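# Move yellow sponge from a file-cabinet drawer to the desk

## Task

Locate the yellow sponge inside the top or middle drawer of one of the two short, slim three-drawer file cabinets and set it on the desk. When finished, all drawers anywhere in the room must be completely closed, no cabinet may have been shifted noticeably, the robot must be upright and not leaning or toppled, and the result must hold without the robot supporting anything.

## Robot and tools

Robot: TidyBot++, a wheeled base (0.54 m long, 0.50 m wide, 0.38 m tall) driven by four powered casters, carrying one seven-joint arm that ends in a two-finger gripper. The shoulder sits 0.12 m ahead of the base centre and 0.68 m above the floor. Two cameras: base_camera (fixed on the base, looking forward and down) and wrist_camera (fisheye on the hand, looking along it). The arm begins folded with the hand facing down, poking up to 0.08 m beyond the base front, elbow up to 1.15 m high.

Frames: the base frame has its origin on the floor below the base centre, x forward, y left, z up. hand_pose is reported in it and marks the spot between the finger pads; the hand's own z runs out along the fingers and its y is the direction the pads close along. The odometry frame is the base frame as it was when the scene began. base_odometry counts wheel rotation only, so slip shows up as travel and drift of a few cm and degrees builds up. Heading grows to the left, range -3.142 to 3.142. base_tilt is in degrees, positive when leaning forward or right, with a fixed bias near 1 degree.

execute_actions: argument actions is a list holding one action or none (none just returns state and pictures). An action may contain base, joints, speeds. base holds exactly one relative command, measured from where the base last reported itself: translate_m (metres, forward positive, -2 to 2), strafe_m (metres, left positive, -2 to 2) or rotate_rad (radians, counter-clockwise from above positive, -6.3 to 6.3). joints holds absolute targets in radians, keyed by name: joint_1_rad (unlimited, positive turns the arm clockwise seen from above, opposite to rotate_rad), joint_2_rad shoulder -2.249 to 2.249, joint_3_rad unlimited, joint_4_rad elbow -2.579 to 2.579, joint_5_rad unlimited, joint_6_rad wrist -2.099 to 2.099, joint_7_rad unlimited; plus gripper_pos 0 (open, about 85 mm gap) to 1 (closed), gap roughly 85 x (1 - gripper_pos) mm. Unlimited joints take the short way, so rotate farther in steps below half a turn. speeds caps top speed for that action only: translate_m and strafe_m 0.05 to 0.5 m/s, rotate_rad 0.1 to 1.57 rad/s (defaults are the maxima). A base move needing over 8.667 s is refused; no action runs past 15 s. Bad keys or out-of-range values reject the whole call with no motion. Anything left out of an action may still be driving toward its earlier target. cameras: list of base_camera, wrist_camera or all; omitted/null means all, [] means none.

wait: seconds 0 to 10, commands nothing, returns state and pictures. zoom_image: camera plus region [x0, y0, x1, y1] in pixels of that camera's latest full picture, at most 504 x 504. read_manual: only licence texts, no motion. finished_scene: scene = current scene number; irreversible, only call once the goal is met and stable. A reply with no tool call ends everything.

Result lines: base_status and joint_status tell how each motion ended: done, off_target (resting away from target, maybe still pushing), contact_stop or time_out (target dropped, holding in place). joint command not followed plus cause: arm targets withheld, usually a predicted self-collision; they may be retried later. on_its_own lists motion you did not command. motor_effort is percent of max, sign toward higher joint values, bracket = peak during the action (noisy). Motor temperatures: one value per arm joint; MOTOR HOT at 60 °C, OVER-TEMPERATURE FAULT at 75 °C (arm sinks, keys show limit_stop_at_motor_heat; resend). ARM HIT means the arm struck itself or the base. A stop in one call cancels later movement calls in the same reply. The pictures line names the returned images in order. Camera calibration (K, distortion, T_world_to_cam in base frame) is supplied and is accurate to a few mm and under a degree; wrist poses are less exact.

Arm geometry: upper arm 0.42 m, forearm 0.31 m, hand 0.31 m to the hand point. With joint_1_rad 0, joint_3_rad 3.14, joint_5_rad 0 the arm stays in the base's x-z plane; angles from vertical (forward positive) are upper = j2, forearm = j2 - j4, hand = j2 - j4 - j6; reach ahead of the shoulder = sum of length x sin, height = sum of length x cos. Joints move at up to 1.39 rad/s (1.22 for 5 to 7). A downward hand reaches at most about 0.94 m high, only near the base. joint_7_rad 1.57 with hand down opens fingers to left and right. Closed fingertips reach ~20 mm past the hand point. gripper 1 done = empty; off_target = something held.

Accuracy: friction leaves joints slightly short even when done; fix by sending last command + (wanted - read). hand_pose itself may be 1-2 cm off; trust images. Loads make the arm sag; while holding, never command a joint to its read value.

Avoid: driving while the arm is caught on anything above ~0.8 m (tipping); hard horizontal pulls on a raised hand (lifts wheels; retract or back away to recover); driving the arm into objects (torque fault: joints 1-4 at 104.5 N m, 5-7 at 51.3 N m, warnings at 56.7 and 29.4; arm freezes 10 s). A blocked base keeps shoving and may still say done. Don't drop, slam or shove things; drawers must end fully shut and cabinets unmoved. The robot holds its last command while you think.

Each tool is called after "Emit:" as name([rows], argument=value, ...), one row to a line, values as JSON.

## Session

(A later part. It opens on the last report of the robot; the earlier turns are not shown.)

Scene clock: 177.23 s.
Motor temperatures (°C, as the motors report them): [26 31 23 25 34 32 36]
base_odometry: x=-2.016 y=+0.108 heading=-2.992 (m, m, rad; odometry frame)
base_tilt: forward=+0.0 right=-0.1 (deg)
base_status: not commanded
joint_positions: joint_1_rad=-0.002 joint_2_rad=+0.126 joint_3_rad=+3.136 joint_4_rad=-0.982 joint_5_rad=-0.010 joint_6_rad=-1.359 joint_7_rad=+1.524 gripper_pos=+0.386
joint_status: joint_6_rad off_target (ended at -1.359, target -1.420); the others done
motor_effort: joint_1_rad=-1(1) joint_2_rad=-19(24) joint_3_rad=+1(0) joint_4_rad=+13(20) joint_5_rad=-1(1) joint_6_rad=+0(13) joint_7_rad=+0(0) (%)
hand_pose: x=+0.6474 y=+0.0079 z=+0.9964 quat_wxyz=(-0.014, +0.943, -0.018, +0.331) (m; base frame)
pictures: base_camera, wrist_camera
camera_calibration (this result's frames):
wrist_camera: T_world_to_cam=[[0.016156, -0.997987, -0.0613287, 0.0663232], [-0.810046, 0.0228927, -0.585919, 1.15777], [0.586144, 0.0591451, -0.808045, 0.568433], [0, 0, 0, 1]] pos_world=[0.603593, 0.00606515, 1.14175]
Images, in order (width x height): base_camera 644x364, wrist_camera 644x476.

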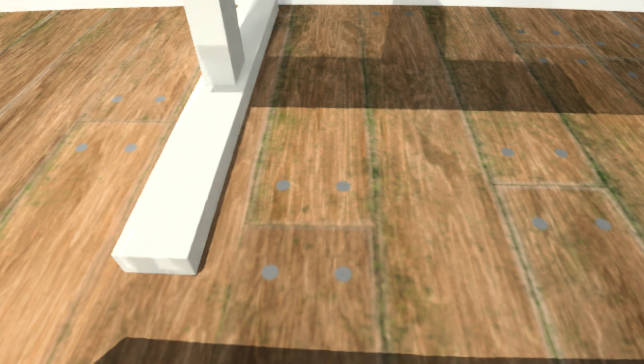

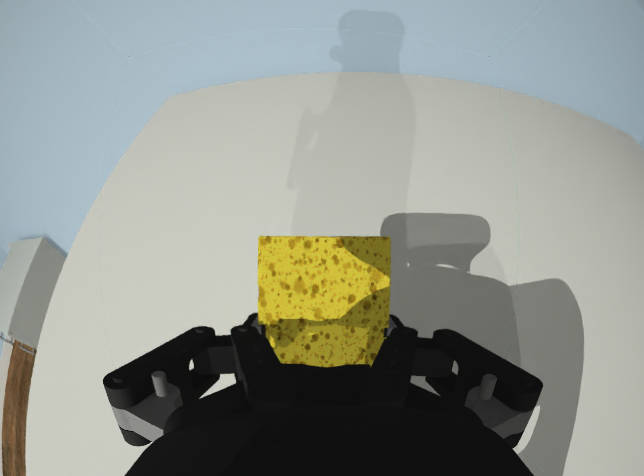

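Emit:
execute_actions([
  {"joints":{"joint_6_rad":-1.37,"gripper_pos":0}},
], cameras=["wrist_camera"])

Emit:
execute_actions([
  {"joints":{"joint_2_rad":-0.1,"joint_4_rad":-1.0}},
], cameras=["wrist_camera"])

Scene clock: 186.20 s.
Motor temperatures (°C, as the motors report them): [26 31 23 25 34 32 36]
base_odometry: x=-2.016 y=+0.108 heading=-2.992 (m, m, rad; odometry frame)
base_tilt: forward=+0.0 right=-0.1 (deg)
base_status: not commanded
joint_positions: joint_1_rad=-0.002 joint_2_rad=+0.144 joint_3_rad=+3.136 joint_4_rad=-0.993 joint_5_rad=-0.010 joint_6_rad=-1.359 joint_7_rad=+1.524 gripper_pos=+0.000
joint_status: all done
motor_effort: joint_1_rad=+0(0) joint_2_rad=-25(25) joint_3_rad=+1(0) joint_4_rad=+19(20) joint_5_rad=-1(1) joint_6_rad=+5(5) joint_7_rad=+1(0) (%)
hand_pose: x=+0.6519 y=+0.0079 z=+0.9817 quat_wxyz=(-0.014, +0.948, -0.019, +0.317) (m; base frame)
pictures: wrist_camera
camera_calibration (this result's frames):
wrist_camera: T_world_to_cam=[[0.014395, -0.997993, -0.0616619, 0.0668303], [-0.826552, 0.0228261, -0.562398, 1.1405], [0.562677, 0.0590625, -0.824564, 0.585427], [0, 0, 0, 1]] pos_world=[0.612315, 0.00608622, 1.12826]
Images, in order (width x height): wrist_camera 644x476.

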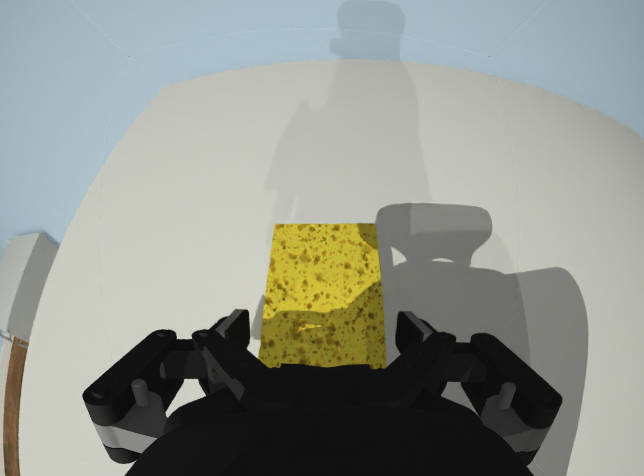

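Scene clock: 187.83 s.
Motor temperatures (°C, as the motors report them): [26 31 23 25 34 32 36]
base_odometry: x=-2.016 y=+0.108 heading=-2.992 (m, m, rad; odometry frame)
base_tilt: forward=+0.0 right=-0.1 (deg)
base_status: not commanded
joint_positions: joint_1_rad=-0.002 joint_2_rad=-0.105 joint_3_rad=+3.136 joint_4_rad=-0.993 joint_5_rad=-0.010 joint_6_rad=-1.359 joint_7_rad=+1.524 gripper_pos=+0.000
joint_status: all done
motor_effort: joint_1_rad=+0(1) joint_2_rad=-14(27) joint_3_rad=+1(1) joint_4_rad=+18(21) joint_5_rad=-1(1) joint_6_rad=+6(7) joint_7_rad=+0(0) (%)
hand_pose: x=+0.5613 y=+0.0078 z=+1.1041 quat_wxyz=(-0.016, +0.901, -0.017, +0.433) (m; base frame)
pictures: wrist_camera
camera_calibration (this result's frames):
wrist_camera: T_world_to_cam=[[0.0292424, -0.997966, -0.0566437, 0.0616422], [-0.661945, 0.0231274, -0.749196, 1.24827], [0.748982, 0.0594032, -0.659922, 0.451002], [0, 0, 0, 1]] pos_world=[0.486694, 0.00585647, 1.23632]
Images, in order (width x height): wrist_camera 644x476.

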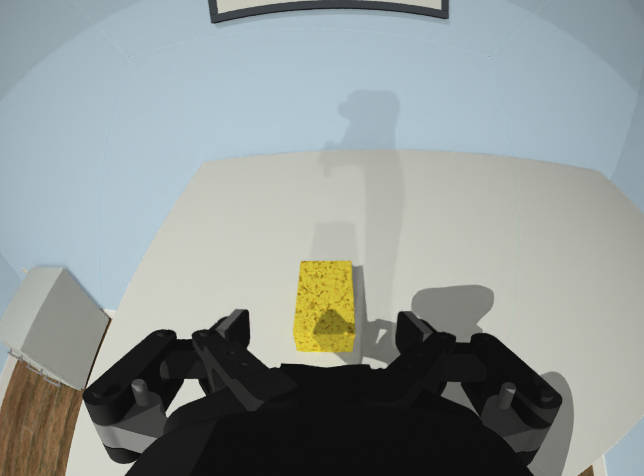

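Emit:
execute_actions([
  {"base":{"translate_m":-1.096}},
], cameras=[])

Emit:
execute_actions([
  {"base":{"rotate_rad":-1.571},"joints":{"gripper_pos":1}},
], cameras=[])

Emit:
execute_actions([
  {"base":{"translate_m":-0.57}},
], cameras=[])

Emit:
execute_actions([
  {"joints":{"joint_1_rad":0,"joint_2_rad":1.52,"joint_4_rad":-1.03,"joint_6_rad":0.86,"joint_7_rad":1.57}},
])

Scene clock: 202.27 s.
Motor temperatures (°C, as the motors report them): [26 31 23 25 34 32 36]
base_odometry: x=-0.932 y=+0.271 heading=-2.992 (m, m, rad; odometry frame)
base_tilt: forward=-0.1 right=-0.2 (deg)
base_status: done
joint_positions: joint_1_rad=-0.002 joint_2_rad=-0.103 joint_3_rad=+3.137 joint_4_rad=-0.993 joint_5_rad=-0.010 joint_6_rad=-1.359 joint_7_rad=+1.524 gripper_pos=+0.000
joint_status: not commanded
motor_effort: joint_1_rad=-1(2) joint_2_rad=-13(17) joint_3_rad=+1(2) joint_4_rad=+18(19) joint_5_rad=-1(3) joint_6_rad=+6(7) joint_7_rad=+0(0) (%)
hand_pose: x=+0.5623 y=+0.0075 z=+1.1030 quat_wxyz=(-0.016, +0.902, -0.017, +0.432) (m; base frame)
pictures: none
No camera images: the call's "cameras" was empty. Leave "cameras" out to get every camera's image.

Scene clock: 204.57 s.
Motor temperatures (°C, as the motors report them): [26 31 23 25 34 32 36]
base_odometry: x=-0.932 y=+0.271 heading=+1.721 (m, m, rad; odometry frame)
base_tilt: forward=-0.1 right=-0.2 (deg)
base_status: done
joint_positions: joint_1_rad=-0.001 joint_2_rad=-0.097 joint_3_rad=+3.141 joint_4_rad=-0.993 joint_5_rad=-0.010 joint_6_rad=-1.359 joint_7_rad=+1.524 gripper_pos=+0.999
joint_status: all done
motor_effort: joint_1_rad=+0(1) joint_2_rad=-14(17) joint_3_rad=+1(3) joint_4_rad=+18(19) joint_5_rad=-1(1) joint_6_rad=+6(6) joint_7_rad=+0(0) (%)
hand_pose: x=+0.5652 y=+0.0051 z=+1.1001 quat_wxyz=(-0.015, +0.903, -0.019, +0.429) (m; base frame)
pictures: none
No camera images: the call's "cameras" was empty. Leave "cameras" out to get every camera's image.

Scene clock: 207.07 s.
Motor temperatures (°C, as the motors report them): [26 31 23 25 34 32 36]
base_odometry: x=-0.847 y=-0.293 heading=+1.720 (m, m, rad; odometry frame)
base_tilt: forward=-0.1 right=-0.2 (deg)
base_status: done
joint_positions: joint_1_rad=-0.001 joint_2_rad=-0.104 joint_3_rad=+3.141 joint_4_rad=-0.993 joint_5_rad=-0.010 joint_6_rad=-1.359 joint_7_rad=+1.524 gripper_pos=+0.999
joint_status: not commanded
motor_effort: joint_1_rad=-1(0) joint_2_rad=-14(19) joint_3_rad=+1(1) joint_4_rad=+18(19) joint_5_rad=-1(1) joint_6_rad=+6(7) joint_7_rad=+0(0) (%)
hand_pose: x=+0.5619 y=+0.0051 z=+1.1036 quat_wxyz=(-0.015, +0.902, -0.019, +0.432) (m; base frame)
pictures: none
No camera images: the call's "cameras" was empty. Leave "cameras" out to get every camera's image.

Scene clock: 210.27 s.
Motor temperatures (°C, as the motors report them): [26 31 23 25 34 32 36]
base_odometry: x=-0.847 y=-0.293 heading=+1.720 (m, m, rad; odometry frame)
base_tilt: forward=+0.0 right=-0.1 (deg)
base_status: not commanded
joint_positions: joint_1_rad=-0.001 joint_2_rad=+1.520 joint_3_rad=+3.141 joint_4_rad=-1.017 joint_5_rad=-0.010 joint_6_rad=+0.822 joint_7_rad=+1.524 gripper_pos=+0.999
joint_status: all done
motor_effort: joint_1_rad=+0(1) joint_2_rad=-52(57) joint_3_rad=+0(0) joint_4_rad=+15(21) joint_5_rad=-1(1) joint_6_rad=+8(8) joint_7_rad=+0(0) (%)
hand_pose: x=+1.0260 y=+0.0003 z=+0.3997 quat_wxyz=(-0.016, +0.756, -0.022, +0.654) (m; base frame)
pictures: base_camera, wrist_camera
camera_calibration (this result's frames):
wrist_camera: T_world_to_cam=[[0.0318308, -0.998657, -0.0408773, -0.008204], [-0.190342, 0.0340929, -0.981126, 0.637186], [0.981202, 0.0390107, -0.189001, -0.787862], [0, 0, 0, 1]] pos_world=[0.894596, 0.000818543, 0.475918]
Images, in order (width x height): base_camera 644x364, wrist_camera 644x476.

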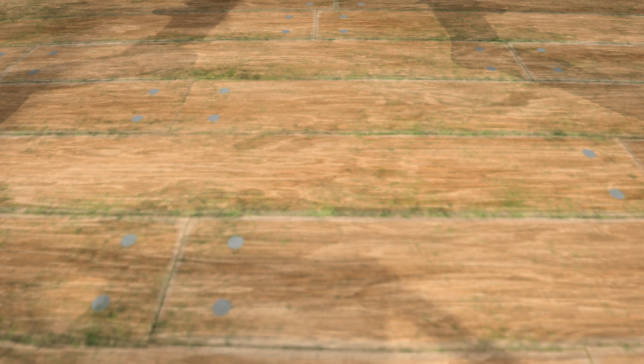

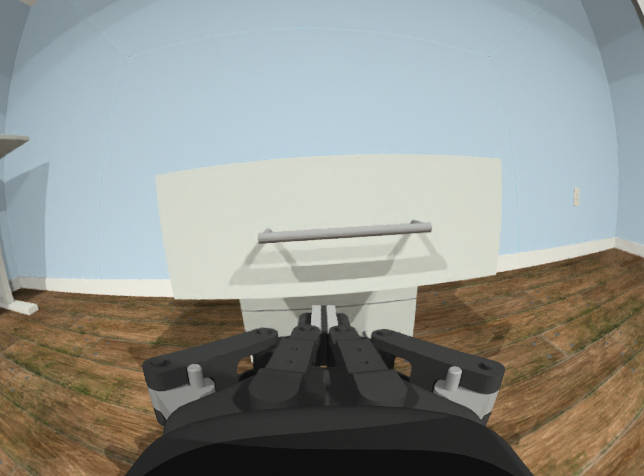

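Emit:
execute_actions([
  {"joints":{"joint_2_rad":1.545}},
], cameras=[])

Emit:
execute_actions([
  {"base":{"translate_m":0.4},"speeds":{"translate_m":0.12}},
])

Scene clock: 216.87 s.
Motor temperatures (°C, as the motors report them): [26 31 23 25 34 32 36]
base_odometry: x=-0.847 y=-0.293 heading=+1.720 (m, m, rad; odometry frame)
base_tilt: forward=-0.1 right=-0.2 (deg)
base_status: not commanded
joint_positions: joint_1_rad=-0.001 joint_2_rad=+1.538 joint_3_rad=+3.141 joint_4_rad=-1.017 joint_5_rad=-0.010 joint_6_rad=+0.823 joint_7_rad=+1.524 gripper_pos=+0.999
joint_status: all done
motor_effort: joint_1_rad=-1(0) joint_2_rad=-52(53) joint_3_rad=+0(0) joint_4_rad=+16(16) joint_5_rad=-1(1) joint_6_rad=+8(8) joint_7_rad=+0(0) (%)
hand_pose: x=+1.0209 y=+0.0003 z=+0.3841 quat_wxyz=(-0.015, +0.761, -0.023, +0.648) (m; base frame)
pictures: none
No camera images: the call's "cameras" was empty. Leave "cameras" out to get every camera's image.

Scene clock: 220.77 s.
Motor temperatures (°C, as the motors report them): [26 31 23 25 34 32 36]
base_odometry: x=-0.907 y=+0.103 heading=+1.720 (m, m, rad; odometry frame)
base_tilt: forward=+0.0 right=-0.2 (deg)
base_status: done
joint_positions: joint_1_rad=-0.001 joint_2_rad=+1.542 joint_3_rad=+3.141 joint_4_rad=-1.024 joint_5_rad=-0.010 joint_6_rad=+0.825 joint_7_rad=+1.524 gripper_pos=+0.999
joint_status: not commanded
motor_effort: joint_1_rad=-1(2) joint_2_rad=-52(54) joint_3_rad=-1(0) joint_4_rad=+15(22) joint_5_rad=-1(1) joint_6_rad=+8(9) joint_7_rad=+0(1) (%)
hand_pose: x=+1.0178 y=+0.0003 z=+0.3782 quat_wxyz=(-0.015, +0.764, -0.023, +0.645) (m; base frame)
pictures: base_camera, wrist_camera
camera_calibration (this result's frames):
wrist_camera: T_world_to_cam=[[0.0308088, -0.998659, -0.0415958, -0.00751815], [-0.214722, 0.0340312, -0.976082, 0.637437], [0.976189, 0.0390035, -0.213386, -0.769583], [0, 0, 0, 1]] pos_world=[0.888362, 0.000815631, 0.45766]
Images, in order (width x height): base_camera 644x364, wrist_camera 644x476.

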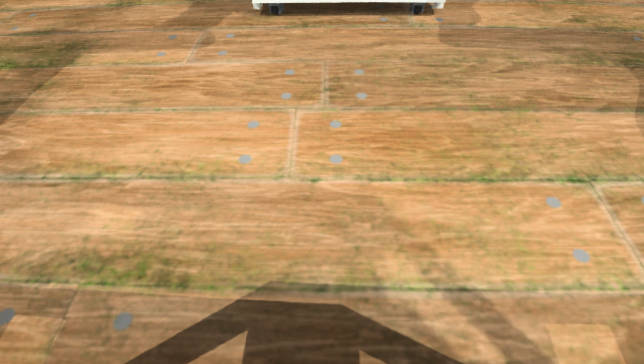

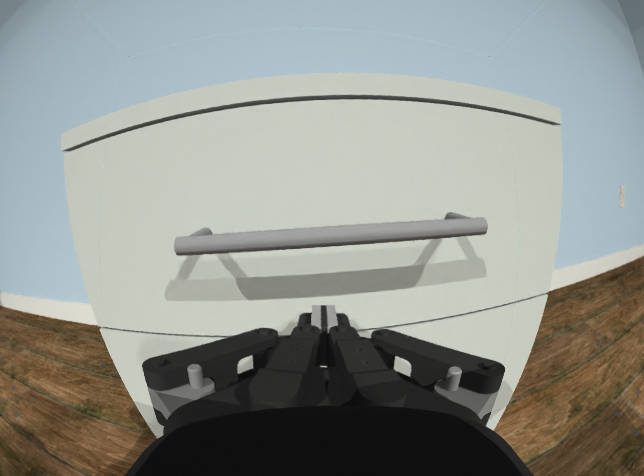

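Not yet firmly at the stop; push a bit more.

Emit:
execute_actions([
  {"base":{"translate_m":0.03},"speeds":{"translate_m":0.05}},
], cameras=["wrist_camera"])

Scene clock: 224.63 s.
Motor temperatures (°C, as the motors report them): [26 31 23 25 34 32 36]
base_odometry: x=-0.911 y=+0.133 heading=+1.720 (m, m, rad; odometry frame)
base_tilt: forward=+0.0 right=-0.2 (deg)
base_status: done
joint_positions: joint_1_rad=-0.001 joint_2_rad=+1.558 joint_3_rad=+3.141 joint_4_rad=-1.058 joint_5_rad=-0.010 joint_6_rad=+0.837 joint_7_rad=+1.524 gripper_pos=+0.999
joint_status: not commanded
motor_effort: joint_1_rad=-1(2) joint_2_rad=-55(58) joint_3_rad=-1(1) joint_4_rad=+19(27) joint_5_rad=-1(0) joint_6_rad=+9(11) joint_7_rad=+0(0) (%)
hand_pose: x=+1.0021 y=+0.0003 z=+0.3513 quat_wxyz=(-0.015, +0.776, -0.023, +0.630) (m; base frame)
pictures: wrist_camera
camera_calibration (this result's frames):
wrist_camera: T_world_to_cam=[[0.0291368, -0.998666, -0.0426229, -0.00614662], [-0.252402, 0.0339086, -0.967028, 0.642334], [0.967184, 0.0389342, -0.251077, -0.737733], [0, 0, 0, 1]] pos_world=[0.875829, 0.000803985, 0.435665]
Images, in order (width x height): wrist_camera 644x476.

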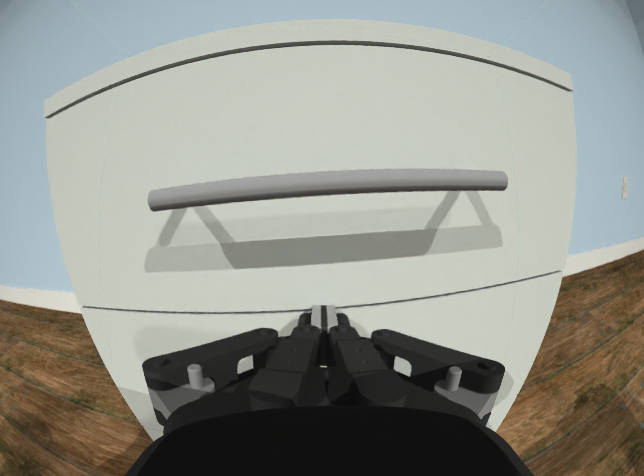

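Emit:
execute_actions([
  {"base":{"translate_m":-0.05},"joints":{"joint_2_rad":1.50}},
], cameras=["wrist_camera"])

Emit:
execute_actions([
  {"base":{"translate_m":0.045},"speeds":{"translate_m":0.05}},
], cameras=["wrist_camera"])

Scene clock: 230.30 s.
Motor temperatures (°C, as the motors report them): [26 31 23 25 34 32 36]
base_odometry: x=-0.904 y=+0.083 heading=+1.720 (m, m, rad; odometry frame)
base_tilt: forward=+0.0 right=-0.2 (deg)
base_status: done
joint_positions: joint_1_rad=-0.001 joint_2_rad=+1.498 joint_3_rad=+3.141 joint_4_rad=-1.046 joint_5_rad=-0.010 joint_6_rad=+0.837 joint_7_rad=+1.524 gripper_pos=+0.999
joint_status: all done
motor_effort: joint_1_rad=+0(1) joint_2_rad=-52(54) joint_3_rad=+0(1) joint_4_rad=+16(18) joint_5_rad=-1(1) joint_6_rad=+8(9) joint_7_rad=+0(0) (%)
hand_pose: x=+1.0239 y=+0.0003 z=+0.4104 quat_wxyz=(-0.016, +0.753, -0.022, +0.657) (m; base frame)
pictures: wrist_camera
camera_calibration (this result's frames):
wrist_camera: T_world_to_cam=[[0.0321091, -0.998664, -0.0404944, -0.00816246], [-0.18242, 0.0339792, -0.982633, 0.639789], [0.982696, 0.0389385, -0.181085, -0.7886], [0, 0, 0, 1]] pos_world=[0.891926, 0.000815784, 0.485544]
Images, in order (width x height): wrist_camera 644x476.

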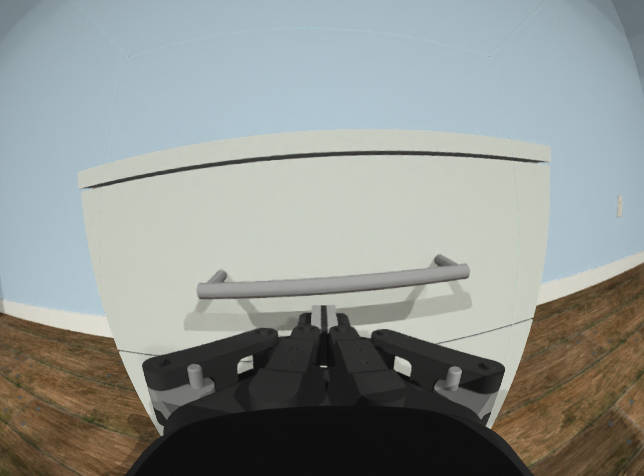

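Scene clock: 231.87 s.
Motor temperatures (°C, as the motors report them): [26 32 23 25 34 32 36]
base_odometry: x=-0.910 y=+0.127 heading=+1.720 (m, m, rad; odometry frame)
base_tilt: forward=+0.0 right=-0.1 (deg)
base_status: done
joint_positions: joint_1_rad=-0.001 joint_2_rad=+1.510 joint_3_rad=+3.141 joint_4_rad=-1.088 joint_5_rad=-0.010 joint_6_rad=+0.857 joint_7_rad=+1.524 gripper_pos=+0.999
joint_status: not commanded
motor_effort: joint_1_rad=-1(2) joint_2_rad=-53(56) joint_3_rad=+0(1) joint_4_rad=+25(31) joint_5_rad=-1(0) joint_6_rad=+4(8) joint_7_rad=+0(1) (%)
hand_pose: x=+1.0083 y=+0.0001 z=+0.3854 quat_wxyz=(-0.015, +0.764, -0.023, +0.644) (m; base frame)
pictures: wrist_camera
camera_calibration (this result's frames):
wrist_camera: T_world_to_cam=[[0.0304309, -0.99868, -0.0413902, -0.0068419], [-0.216323, 0.0338476, -0.975735, 0.643855], [0.975847, 0.0386461, -0.215007, -0.757845], [0, 0, 0, 1]] pos_world=[0.87903, 0.000661939, 0.465007]
Images, in order (width x height): wrist_camera 644x476.

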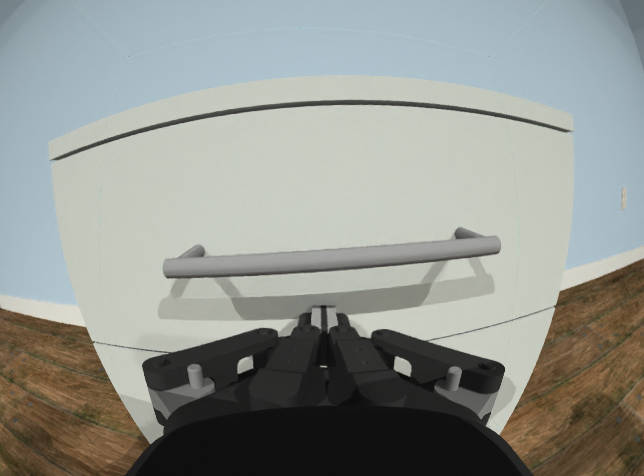

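Firm stop, flush. Back off and finish.

Emit:
execute_actions([
  {"base":{"translate_m":-0.12}},
], cameras=["wrist_camera"])

Emit:
finished_scene(scene=2)

Scene clock: 236.50 s.
Motor temperatures (°C, as the motors report them): [26 32 23 25 34 32 36]
base_odometry: x=-0.892 y=+0.008 heading=+1.720 (m, m, rad; odometry frame)
base_tilt: forward=+0.0 right=-0.1 (deg)
base_status: done
joint_positions: joint_1_rad=-0.001 joint_2_rad=+1.505 joint_3_rad=+3.141 joint_4_rad=-1.034 joint_5_rad=-0.010 joint_6_rad=+0.855 joint_7_rad=+1.524 gripper_pos=+0.999
joint_status: not commanded
motor_effort: joint_1_rad=+0(1) joint_2_rad=-52(59) joint_3_rad=+0(1) joint_4_rad=+15(24) joint_5_rad=-1(1) joint_6_rad=+8(13) joint_7_rad=+0(0) (%)
hand_pose: x=+1.0265 y=+0.0002 z=+0.4157 quat_wxyz=(-0.016, +0.746, -0.022, +0.666) (m; base frame)
pictures: wrist_camera
camera_calibration (this result's frames):
wrist_camera: T_world_to_cam=[[0.0328503, -0.998675, -0.0395995, -0.00926546], [-0.159662, 0.0338684, -0.986591, 0.623766], [0.986625, 0.0387323, -0.158338, -0.803654], [0, 0, 0, 1]] pos_world=[0.892801, 0.000748236, 0.487786]
Images, in order (width x height): wrist_camera 644x476.

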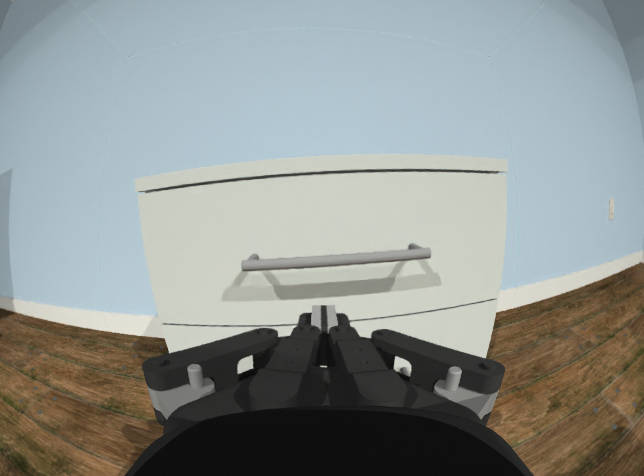

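The scene is finished: the task was done.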